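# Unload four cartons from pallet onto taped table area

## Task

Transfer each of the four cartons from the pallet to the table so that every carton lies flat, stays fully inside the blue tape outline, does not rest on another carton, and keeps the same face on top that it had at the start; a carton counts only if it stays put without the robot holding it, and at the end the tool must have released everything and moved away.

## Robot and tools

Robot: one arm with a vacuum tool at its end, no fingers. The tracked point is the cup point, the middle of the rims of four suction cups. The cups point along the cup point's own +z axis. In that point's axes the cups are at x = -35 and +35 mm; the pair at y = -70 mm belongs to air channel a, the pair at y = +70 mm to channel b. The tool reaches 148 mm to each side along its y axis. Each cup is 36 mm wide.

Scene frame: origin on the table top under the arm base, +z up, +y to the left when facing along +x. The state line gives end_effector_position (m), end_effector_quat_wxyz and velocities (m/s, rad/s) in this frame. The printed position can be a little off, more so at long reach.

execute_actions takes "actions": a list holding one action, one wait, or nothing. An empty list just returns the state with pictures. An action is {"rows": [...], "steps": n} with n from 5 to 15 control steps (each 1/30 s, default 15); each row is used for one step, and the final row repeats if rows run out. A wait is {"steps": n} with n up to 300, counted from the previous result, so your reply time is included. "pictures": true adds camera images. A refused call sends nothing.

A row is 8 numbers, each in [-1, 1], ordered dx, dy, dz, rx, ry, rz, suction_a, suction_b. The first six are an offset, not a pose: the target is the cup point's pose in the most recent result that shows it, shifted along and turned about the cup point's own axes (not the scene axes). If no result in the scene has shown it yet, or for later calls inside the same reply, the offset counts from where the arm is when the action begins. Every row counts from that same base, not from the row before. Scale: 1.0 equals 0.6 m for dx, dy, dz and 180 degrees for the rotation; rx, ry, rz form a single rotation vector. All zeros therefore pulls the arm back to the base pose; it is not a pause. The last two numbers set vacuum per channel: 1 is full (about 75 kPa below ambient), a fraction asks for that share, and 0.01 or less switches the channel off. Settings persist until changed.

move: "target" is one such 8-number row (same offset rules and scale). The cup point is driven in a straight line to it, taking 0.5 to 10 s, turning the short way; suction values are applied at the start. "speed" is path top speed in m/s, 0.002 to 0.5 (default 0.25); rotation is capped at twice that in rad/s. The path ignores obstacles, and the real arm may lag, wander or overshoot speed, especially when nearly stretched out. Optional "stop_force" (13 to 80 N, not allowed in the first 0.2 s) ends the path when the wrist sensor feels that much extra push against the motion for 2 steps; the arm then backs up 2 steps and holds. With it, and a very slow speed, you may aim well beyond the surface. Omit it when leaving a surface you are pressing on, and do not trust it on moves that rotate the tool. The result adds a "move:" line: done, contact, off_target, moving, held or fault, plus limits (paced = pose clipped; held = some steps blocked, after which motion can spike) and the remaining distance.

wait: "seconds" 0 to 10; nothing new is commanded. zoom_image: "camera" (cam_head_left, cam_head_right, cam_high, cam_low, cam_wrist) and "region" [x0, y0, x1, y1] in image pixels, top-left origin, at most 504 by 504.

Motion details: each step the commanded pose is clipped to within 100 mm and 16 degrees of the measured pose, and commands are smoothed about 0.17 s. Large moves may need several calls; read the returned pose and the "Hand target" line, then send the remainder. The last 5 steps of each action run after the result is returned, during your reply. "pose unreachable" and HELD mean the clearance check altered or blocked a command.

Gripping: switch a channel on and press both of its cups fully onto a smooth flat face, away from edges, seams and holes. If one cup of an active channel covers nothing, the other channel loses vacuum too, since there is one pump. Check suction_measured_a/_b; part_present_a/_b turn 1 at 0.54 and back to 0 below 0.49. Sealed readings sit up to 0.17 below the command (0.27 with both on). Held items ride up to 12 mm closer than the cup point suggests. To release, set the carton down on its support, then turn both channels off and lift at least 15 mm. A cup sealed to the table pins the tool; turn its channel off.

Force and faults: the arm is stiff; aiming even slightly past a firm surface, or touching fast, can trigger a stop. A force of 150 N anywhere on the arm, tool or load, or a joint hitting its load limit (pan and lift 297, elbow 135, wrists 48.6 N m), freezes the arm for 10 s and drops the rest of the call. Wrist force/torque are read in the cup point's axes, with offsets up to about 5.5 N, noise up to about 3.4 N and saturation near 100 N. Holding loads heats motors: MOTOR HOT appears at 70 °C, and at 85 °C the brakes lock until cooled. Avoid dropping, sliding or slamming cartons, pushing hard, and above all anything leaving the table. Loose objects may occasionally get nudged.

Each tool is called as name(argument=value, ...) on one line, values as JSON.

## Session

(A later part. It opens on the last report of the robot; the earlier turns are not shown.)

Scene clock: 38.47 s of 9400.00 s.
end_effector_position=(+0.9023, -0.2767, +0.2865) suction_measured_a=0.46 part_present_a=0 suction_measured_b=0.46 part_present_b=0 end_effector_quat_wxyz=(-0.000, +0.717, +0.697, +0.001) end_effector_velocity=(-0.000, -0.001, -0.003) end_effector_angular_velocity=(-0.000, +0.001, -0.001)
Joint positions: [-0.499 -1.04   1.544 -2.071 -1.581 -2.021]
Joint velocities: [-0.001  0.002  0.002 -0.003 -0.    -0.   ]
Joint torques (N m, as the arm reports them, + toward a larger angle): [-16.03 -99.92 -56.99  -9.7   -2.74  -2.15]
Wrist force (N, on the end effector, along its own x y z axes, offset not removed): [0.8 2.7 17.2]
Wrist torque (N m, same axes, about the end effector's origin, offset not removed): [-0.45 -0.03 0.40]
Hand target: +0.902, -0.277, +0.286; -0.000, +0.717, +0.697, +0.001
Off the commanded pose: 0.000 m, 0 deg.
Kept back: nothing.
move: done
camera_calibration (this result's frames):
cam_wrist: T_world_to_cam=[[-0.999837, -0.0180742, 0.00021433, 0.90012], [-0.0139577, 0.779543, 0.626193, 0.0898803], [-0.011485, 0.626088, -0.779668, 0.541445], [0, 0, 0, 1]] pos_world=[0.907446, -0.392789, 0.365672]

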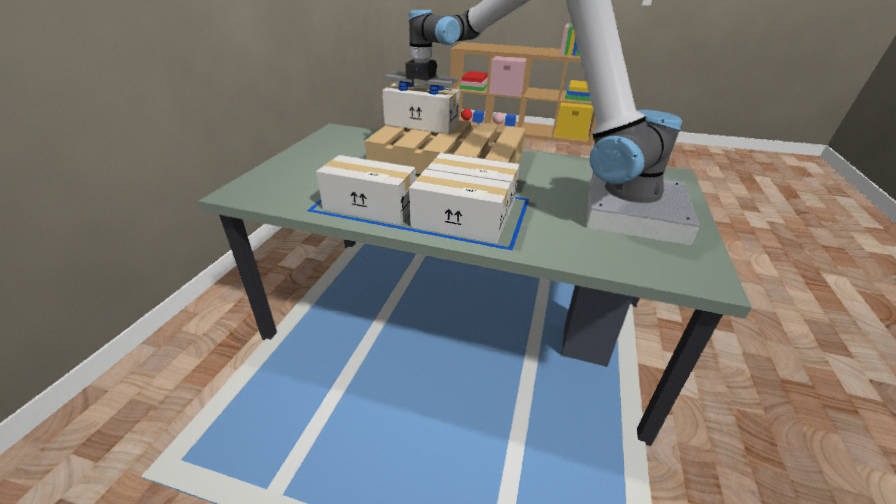

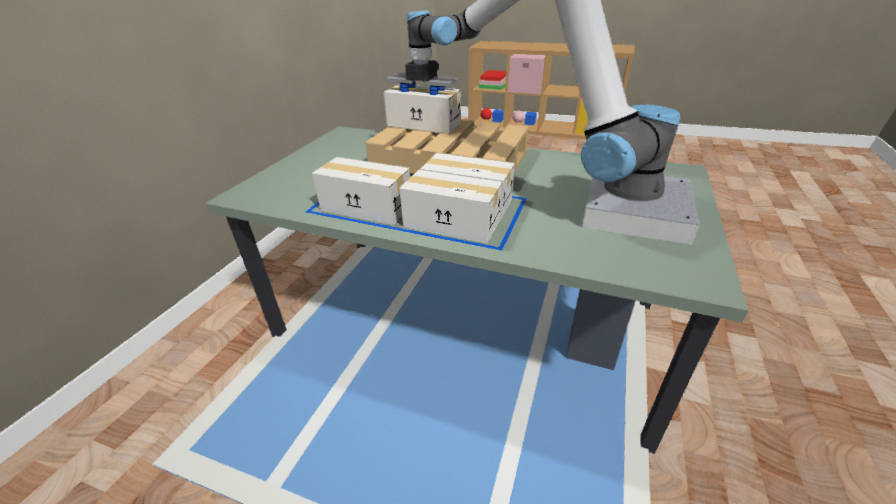

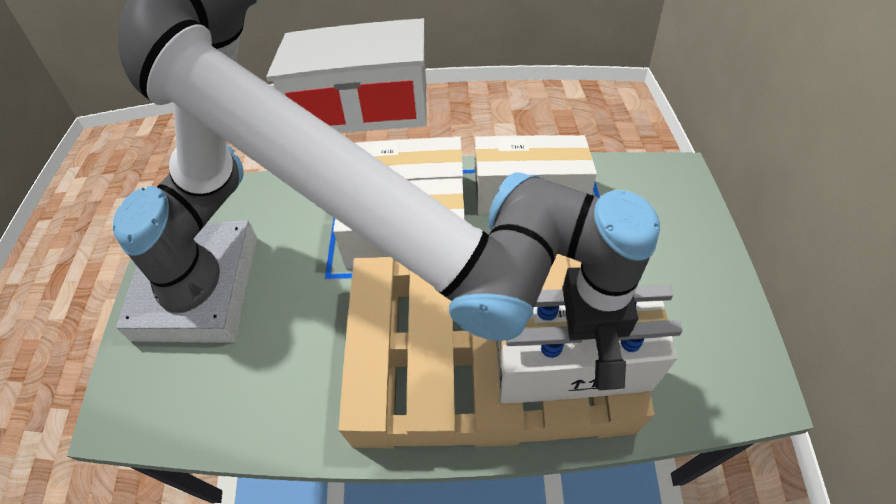

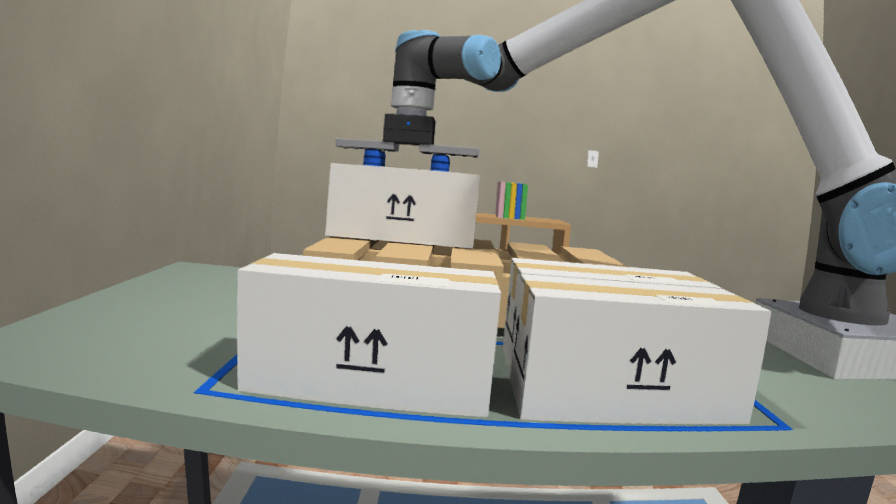

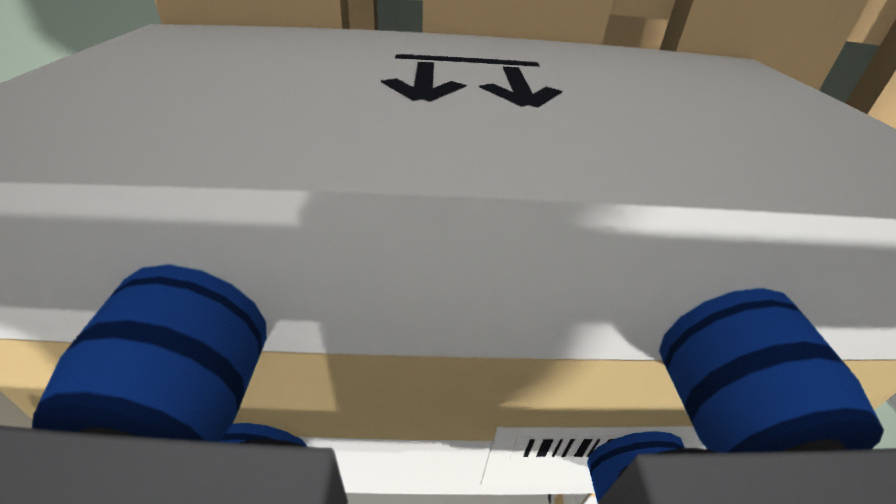

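move(target=[0.658,-0.03,-0.03,0,0,0,1,1], speed=0.4)

move(target=[0.028,0,0.237,0.0005,0,0,1,1], speed=0.3)

move(target=[0,0,0.02,0,0,0,1,1], speed=0.008, stop_force=14)

Scene clock: 40.50 s of 9400.00 s.
end_effector_position=(+0.8956, +0.1178, +0.3047) suction_measured_a=0.79 part_present_a=1 suction_measured_b=0.79 part_present_b=1 end_effector_quat_wxyz=(-0.000, +0.717, +0.697, +0.001) end_effector_velocity=(-0.000, +0.003, -0.000) end_effector_angular_velocity=(-0.000, +0.001, -0.001)
Joint positions: [-0.08  -1.108  1.622 -2.076 -1.579 -1.602]
Joint velocities: [ 0.003  0.001 -0.001  0.001 -0.     0.004]
Joint torques (N m, as the arm reports them, + toward a larger angle): [ 14.39 -91.26 -73.28  -4.19  -3.35   1.39]
Wrist force (N, on the end effector, along its own x y z axes, offset not removed): [-2.0 0.0 16.8]
Wrist torque (N m, same axes, about the end effector's origin, offset not removed): [-0.51 0.17 0.28]
Hand target: +0.896, +0.118, +0.305; -0.000, +0.717, +0.697, +0.001
Off the commanded pose: 0.001 m, 0 deg.
Kept back: nothing.
move: done
camera_calibration (this result's frames):
cam_wrist: T_world_to_cam=[[-0.999836, -0.0180915, 0.000579314, 0.90047], [-0.0137512, 0.780001, 0.625628, -0.229184], [-0.0117704, 0.625517, -0.780122, 0.309042], [0, 0, 0, 1]] pos_world=[0.900808, 0.00174403, 0.383952]

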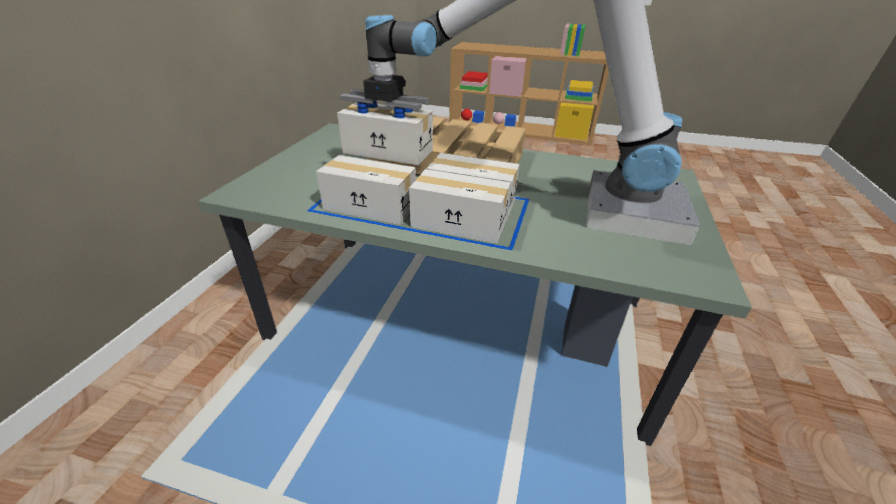

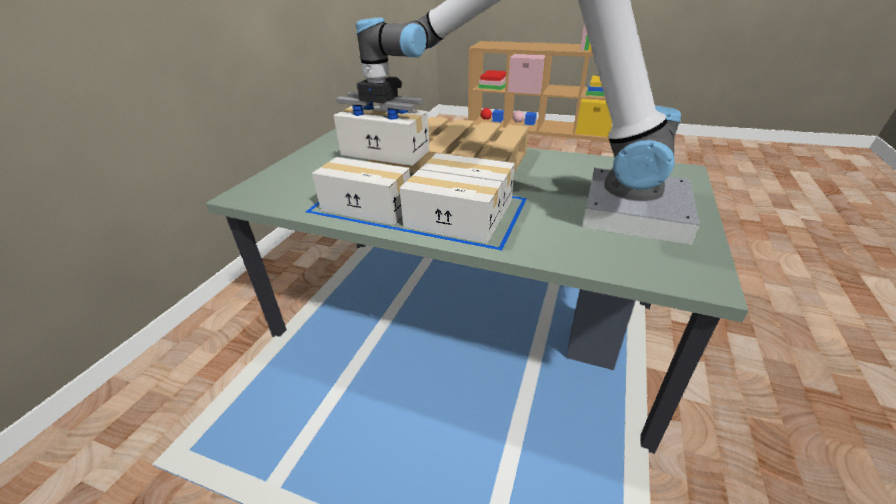

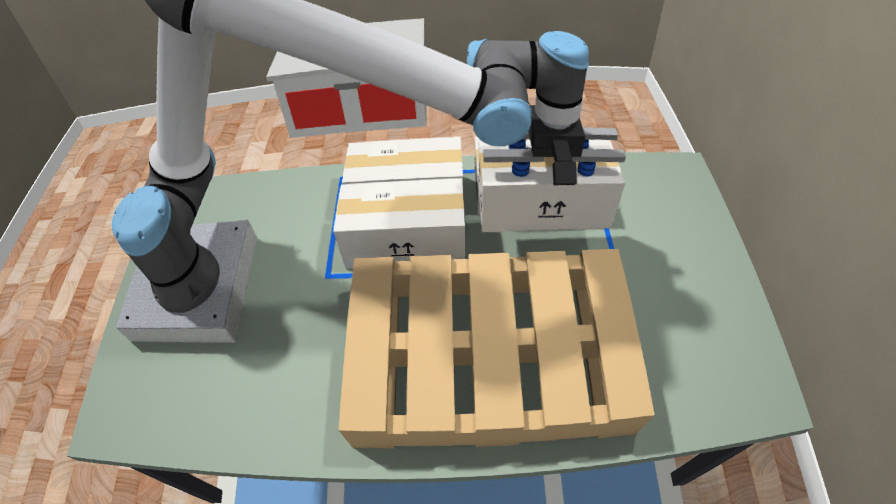

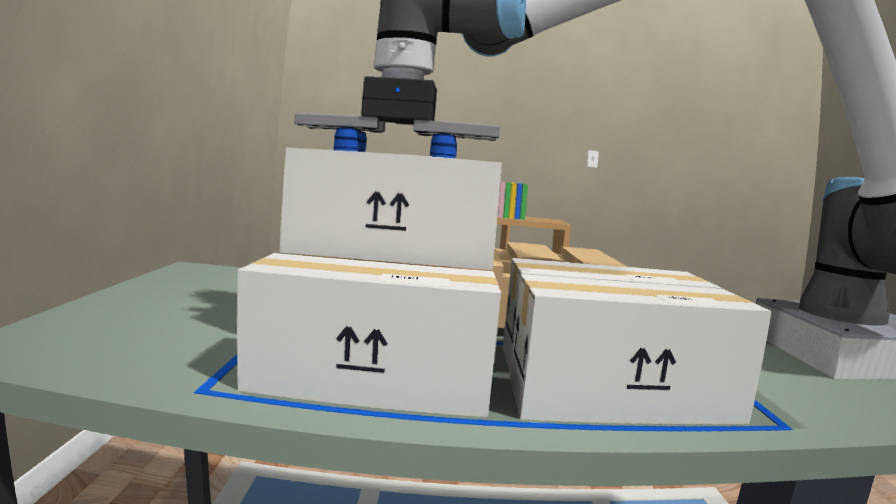

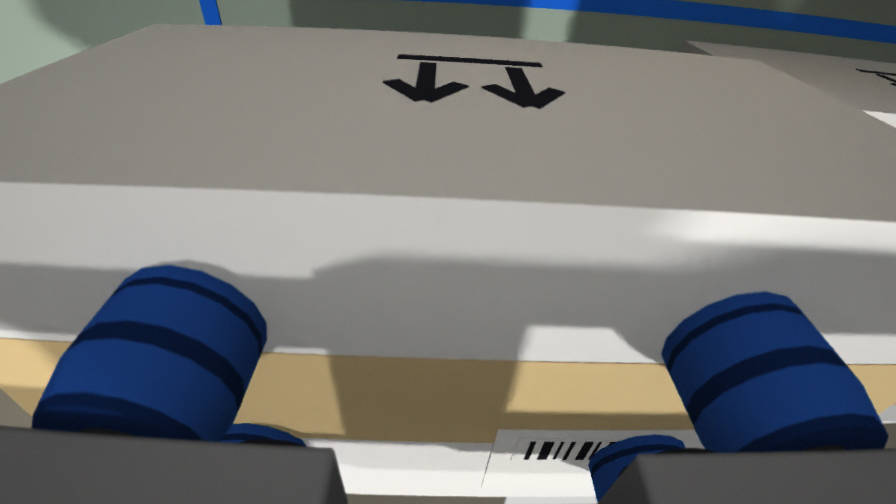

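Scene clock: 41.70 s of 9400.00 s.
end_effector_position=(+0.8964, +0.1346, +0.1629) suction_measured_a=0.79 part_present_a=1 suction_measured_b=0.79 part_present_b=1 end_effector_quat_wxyz=(-0.001, +0.717, +0.697, +0.000) end_effector_velocity=(+0.001, +0.000, -0.002) end_effector_angular_velocity=(-0.001, -0.002, -0.000)
Joint positions: [-0.062 -0.97   1.697 -2.287 -1.579 -1.585]
Joint velocities: [ 0.     0.003 -0.001 -0.004 -0.001  0.001]
Joint torques (N m, as the arm reports them, + toward a larger angle): [ 17.25 -94.23 -48.65  -9.23   2.7    1.51]
Wrist force (N, on the end effector, along its own x y z axes, offset not removed): [-0.4 -0.7 15.4]
Wrist torque (N m, same axes, about the end effector's origin, offset not removed): [-0.75 0.00 0.46]
Hand target: +0.896, +0.135, +0.163; -0.001, +0.717, +0.697, +0.000
Off the commanded pose: 0.001 m, 0 deg.
Kept back: nothing.
move: done
camera_calibration (this result's frames):
cam_wrist: T_world_to_cam=[[-0.999834, -0.0180941, 0.00216477, 0.901379], [-0.012761, 0.779992, 0.625659, -0.154513], [-0.0130092, 0.625527, -0.780094, 0.189068], [0, 0, 0, 1]] pos_world=[0.901717, 0.0185616, 0.242211]

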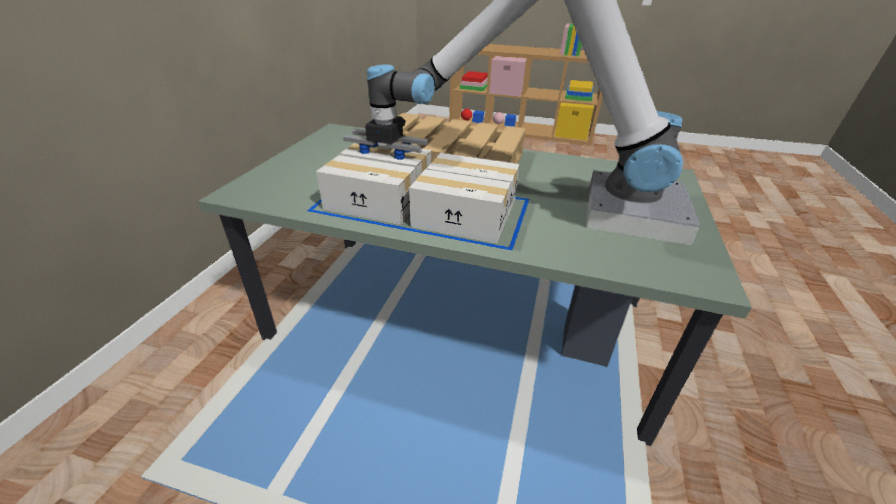

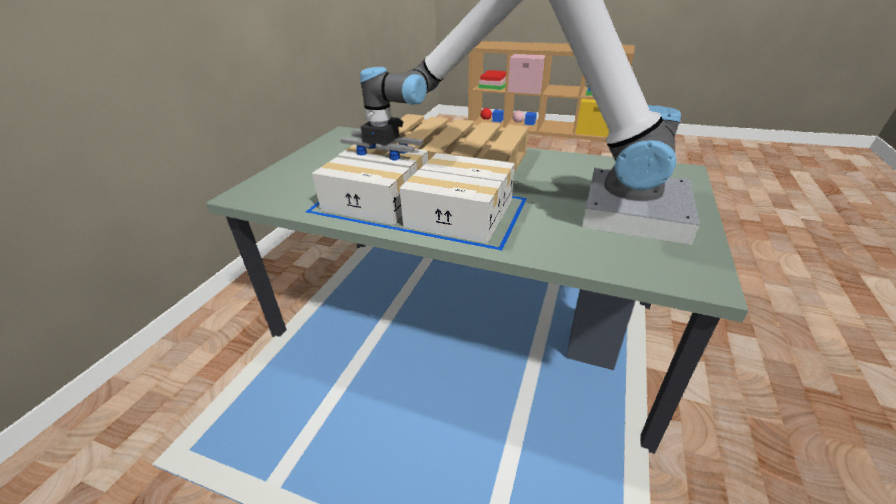

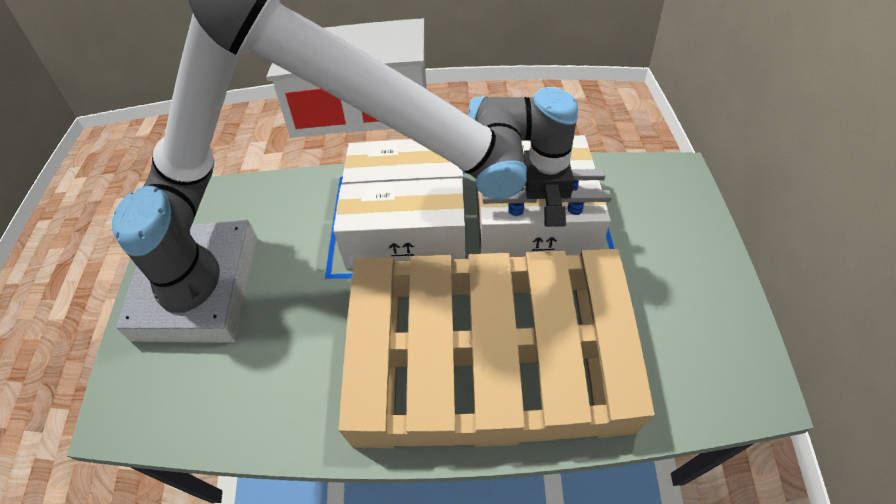

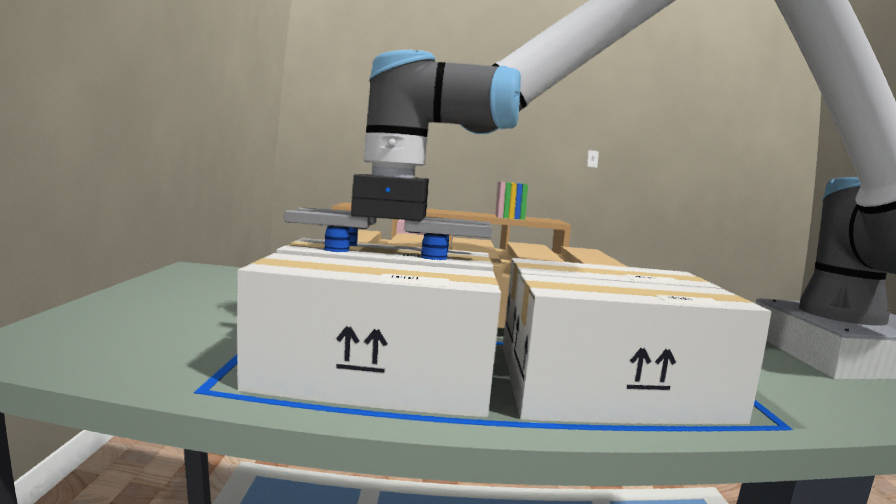

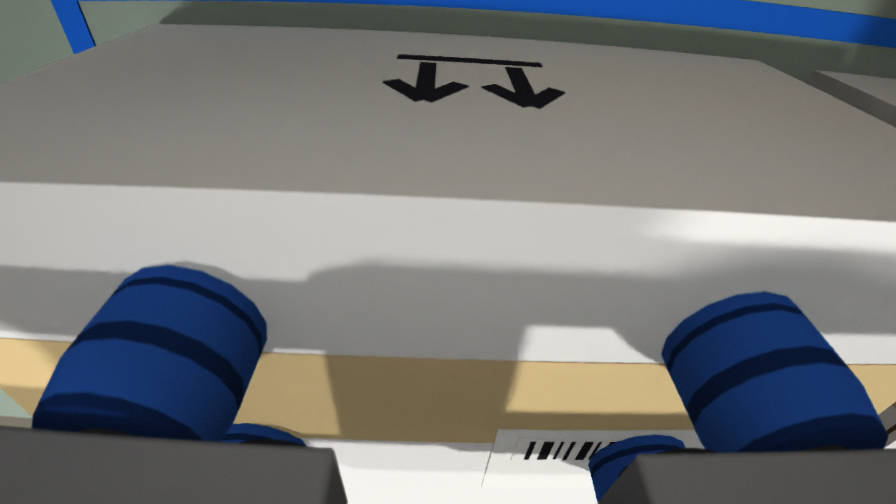

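Scene clock: 42.67 s of 9400.00 s.
end_effector_position=(+0.8965, +0.1347, +0.1584) suction_measured_a=0.79 part_present_a=1 suction_measured_b=0.79 part_present_b=1 end_effector_quat_wxyz=(-0.001, +0.717, +0.697, +0.000) end_effector_velocity=(-0.002, +0.000, +0.000) end_effector_angular_velocity=(+0.001, +0.005, -0.000)
Joint positions: [-0.062 -0.965  1.699 -2.294 -1.579 -1.585]
Joint velocities: [-0.    -0.001  0.001  0.005  0.     0.   ]
Joint torques (N m, as the arm reports them, + toward a larger angle): [  -1.6  -106.99  -42.01   -0.3     2.87   -0.85]
Wrist force (N, on the end effector, along its own x y z axes, offset not removed): [-2.7 4.1 -8.3]
Wrist torque (N m, same axes, about the end effector's origin, offset not removed): [-1.17 -0.01 0.32]
Hand target: +0.896, +0.135, +0.159; -0.001, +0.717, +0.697, +0.000
Off the commanded pose: 0.007 m, 0 deg.
Kept back: nothing.
move: contact
camera_calibration (this result's frames):
cam_wrist: T_world_to_cam=[[-0.999835, -0.0180912, 0.00191049, 0.901522], [-0.0129179, 0.779999, 0.625648, -0.151568], [-0.0128089, 0.62552, -0.780103, 0.185322], [0, 0, 0, 1]] pos_world=[0.901789, 0.0186098, 0.237676]

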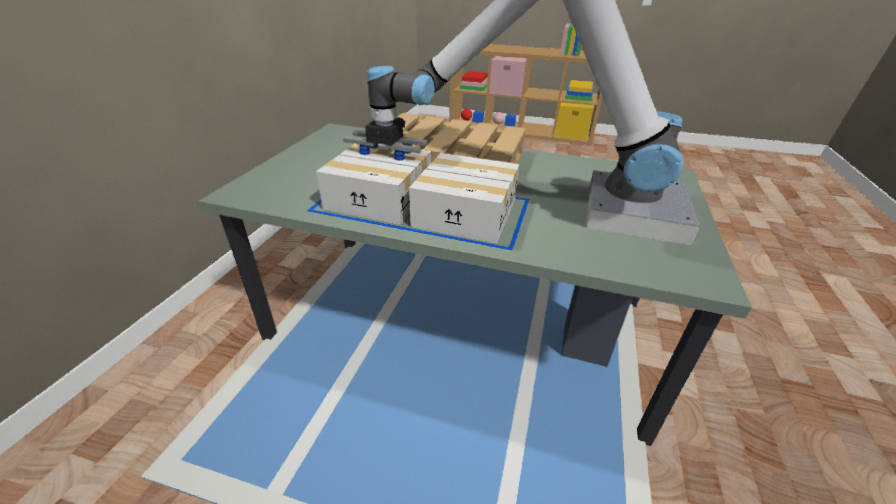

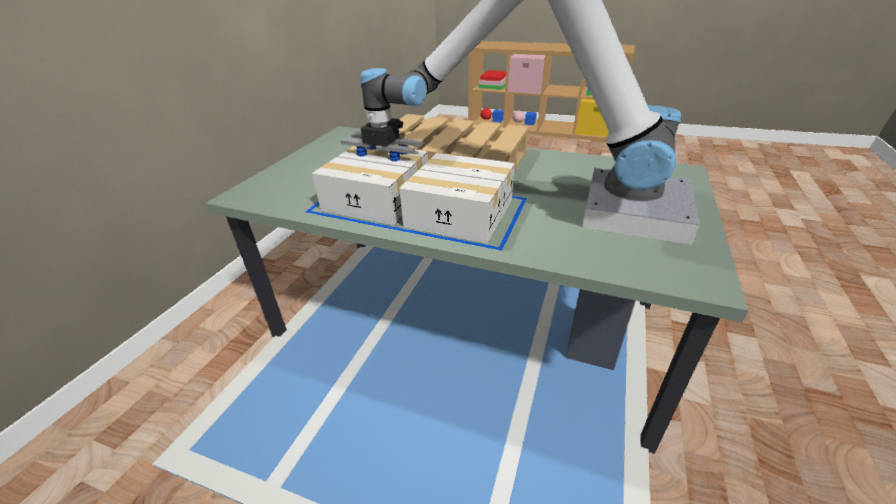

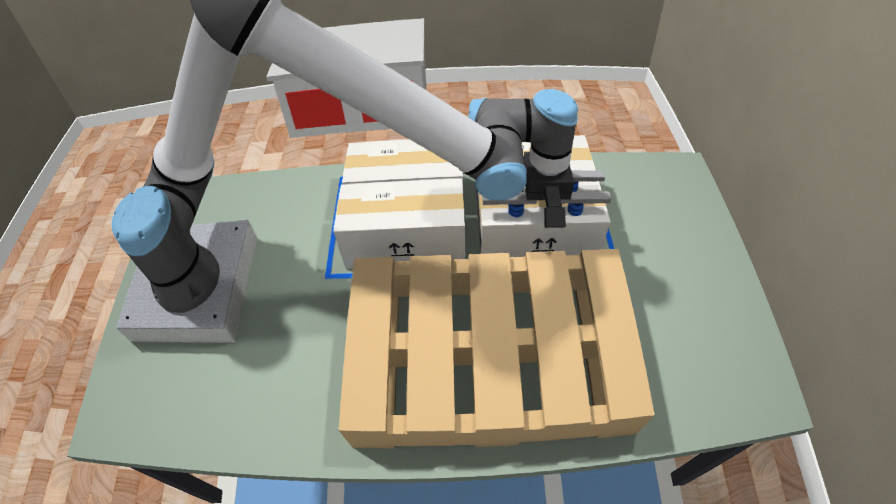

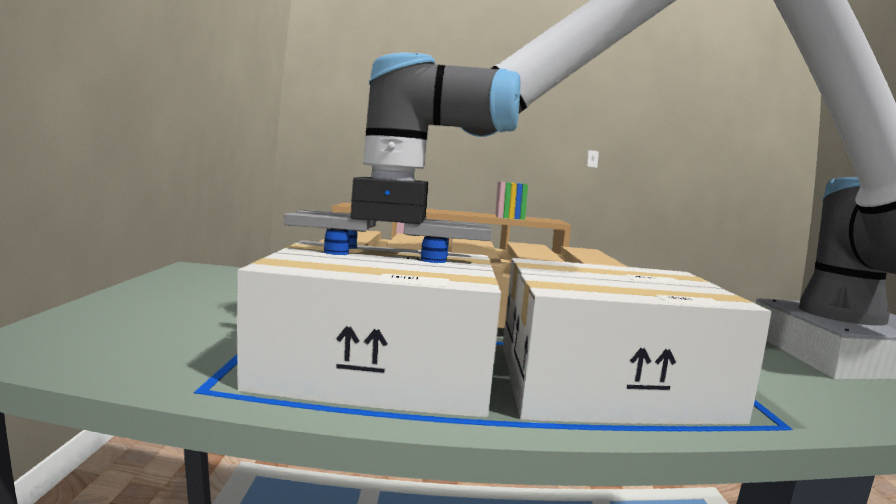

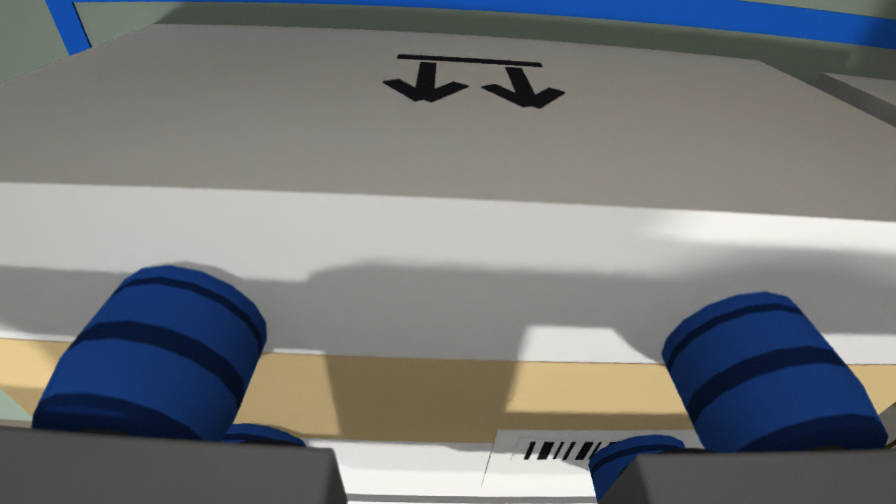

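execute_actions(actions=[{"rows":[[0,0,-0.001,0,0,0,0,0]],"steps":5}])

move(target=[-0.08,-0.06,-0.5,0,0,0,0,0], speed=0.5)

Scene clock: 42.77 s of 9400.00 s.
end_effector_position=(+0.8964, +0.1347, +0.1585) suction_measured_a=0.79 part_present_a=1 suction_measured_b=0.79 part_present_b=1 end_effector_quat_wxyz=(-0.001, +0.717, +0.697, +0.000) end_effector_velocity=(-0.001, +0.000, -0.000) end_effector_angular_velocity=(-0.000, +0.003, +0.001)
Joint positions: [-0.062 -0.965  1.699 -2.294 -1.579 -1.585]
Joint velocities: [ 0.    -0.001  0.001  0.003 -0.001 -0.001]
Joint torques (N m, as the arm reports them, + toward a larger angle): [  -1.54 -112.1   -43.64    0.34    2.76   -0.51]
Wrist force (N, on the end effector, along its own x y z axes, offset not removed): [-2.5 5.2 -2.6]
Wrist torque (N m, same axes, about the end effector's origin, offset not removed): [-1.85 -0.11 0.26]
Kept back: the last 5 steps of this action.
Steps of this call (steps 1 to 3: nothing new was sent). Readings (end_effector_position | what the end effector reports):
1: (+0.8965, +0.1347, +0.1584) | suction_measured_a=0.79 part_present_a=1 suction_measured_b=0.79 part_present_b=1
2: (+0.8965, +0.1347, +0.1584) | suction_measured_a=0.79 part_present_a=1 suction_measured_b=0.79 part_present_b=1
3: the state above

Scene clock: 44.47 s of 9400.00 s.
end_effector_position=(+0.8589, +0.0876, +0.4587) suction_measured_a=0.00 part_present_a=0 suction_measured_b=0.00 part_present_b=0 end_effector_quat_wxyz=(-0.000, +0.717, +0.697, +0.001) end_effector_velocity=(-0.000, -0.001, +0.003) end_effector_angular_velocity=(-0.001, +0.001, +0.001)
Joint positions: [-0.116 -1.265  1.553 -1.85  -1.579 -1.638]
Joint velocities: [-0.001 -0.002 -0.003  0.006 -0.001 -0.002]
Joint torques (N m, as the arm reports them, + toward a larger angle): [-16.11 -91.08 -64.3   -2.98  -3.2   -2.21]
Wrist force (N, on the end effector, along its own x y z axes, offset not removed): [-1.7 4.0 -3.5]
Wrist torque (N m, same axes, about the end effector's origin, offset not removed): [0.53 0.20 0.32]
Hand target: +0.859, +0.088, +0.459; -0.000, +0.717, +0.697, +0.000
Off your previous action's commanded pose: 0.000 m, 0 deg at its last step (step 5 of this call).
Off the commanded pose: 0.001 m, 0 deg.
Kept back: nothing.
move: done
camera_calibration (this result's frames):
cam_wrist: T_world_to_cam=[[-0.999836, -0.0180804, 0.0012031, 0.862806], [-0.0133513, 0.779952, 0.625697, -0.302908], [-0.0122512, 0.625578, -0.780065, 0.448017], [0, 0, 0, 1]] pos_world=[0.864109, -0.0284163, 0.537973]

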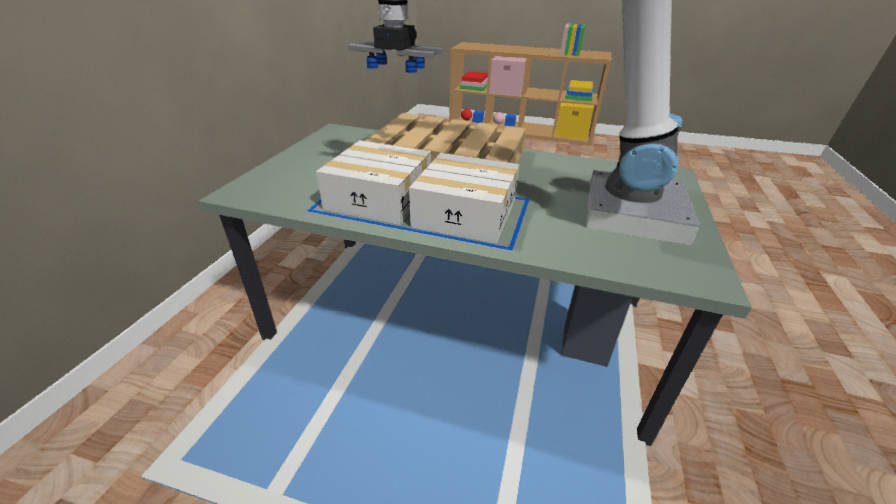

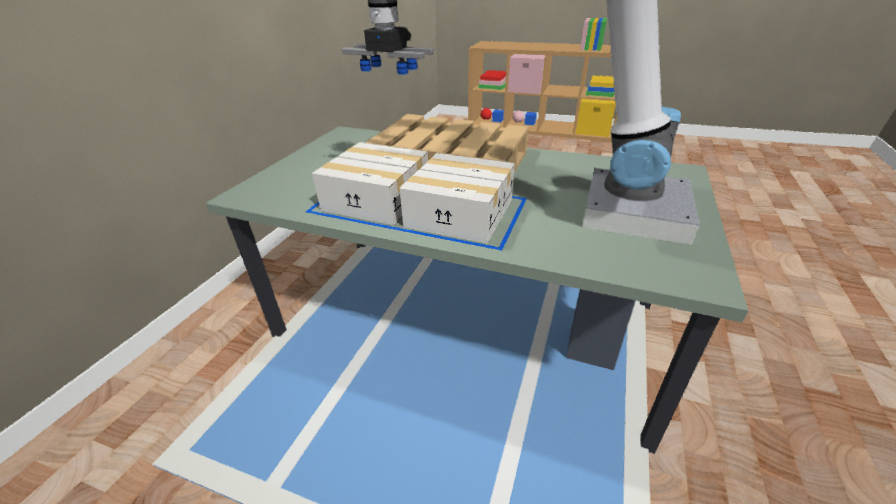

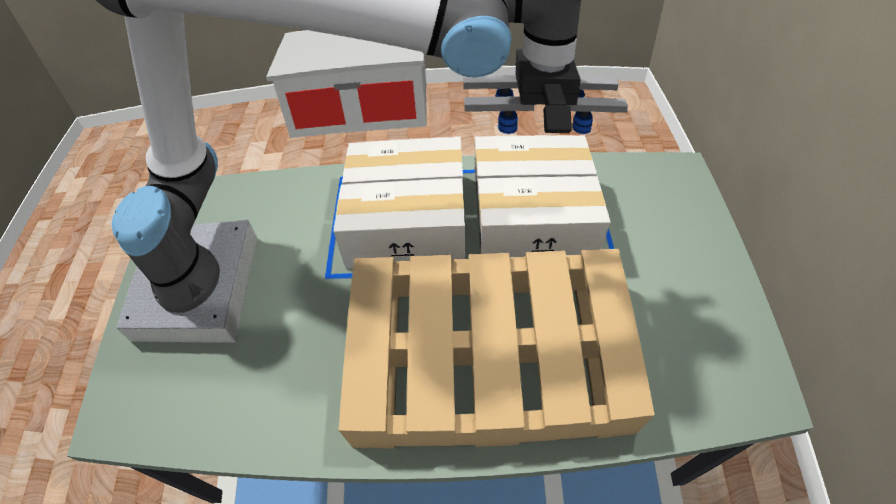

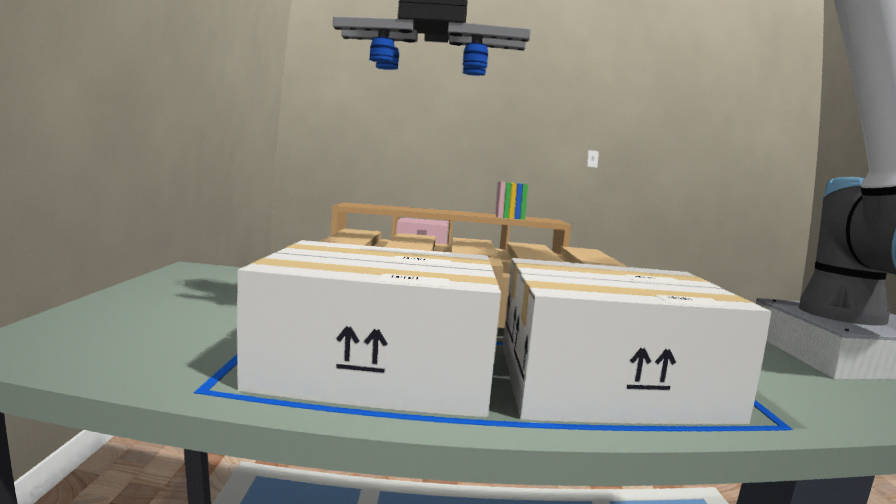

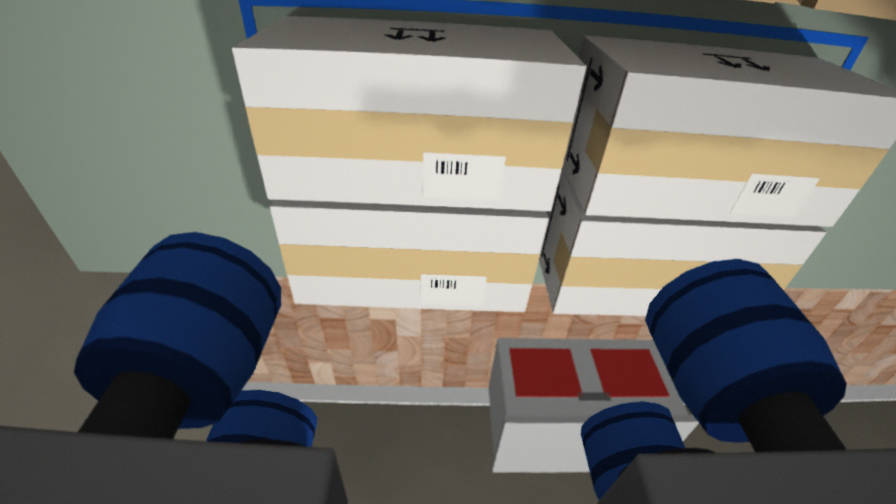

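finished_scene(scene=1)

The scene is finished: the task was done.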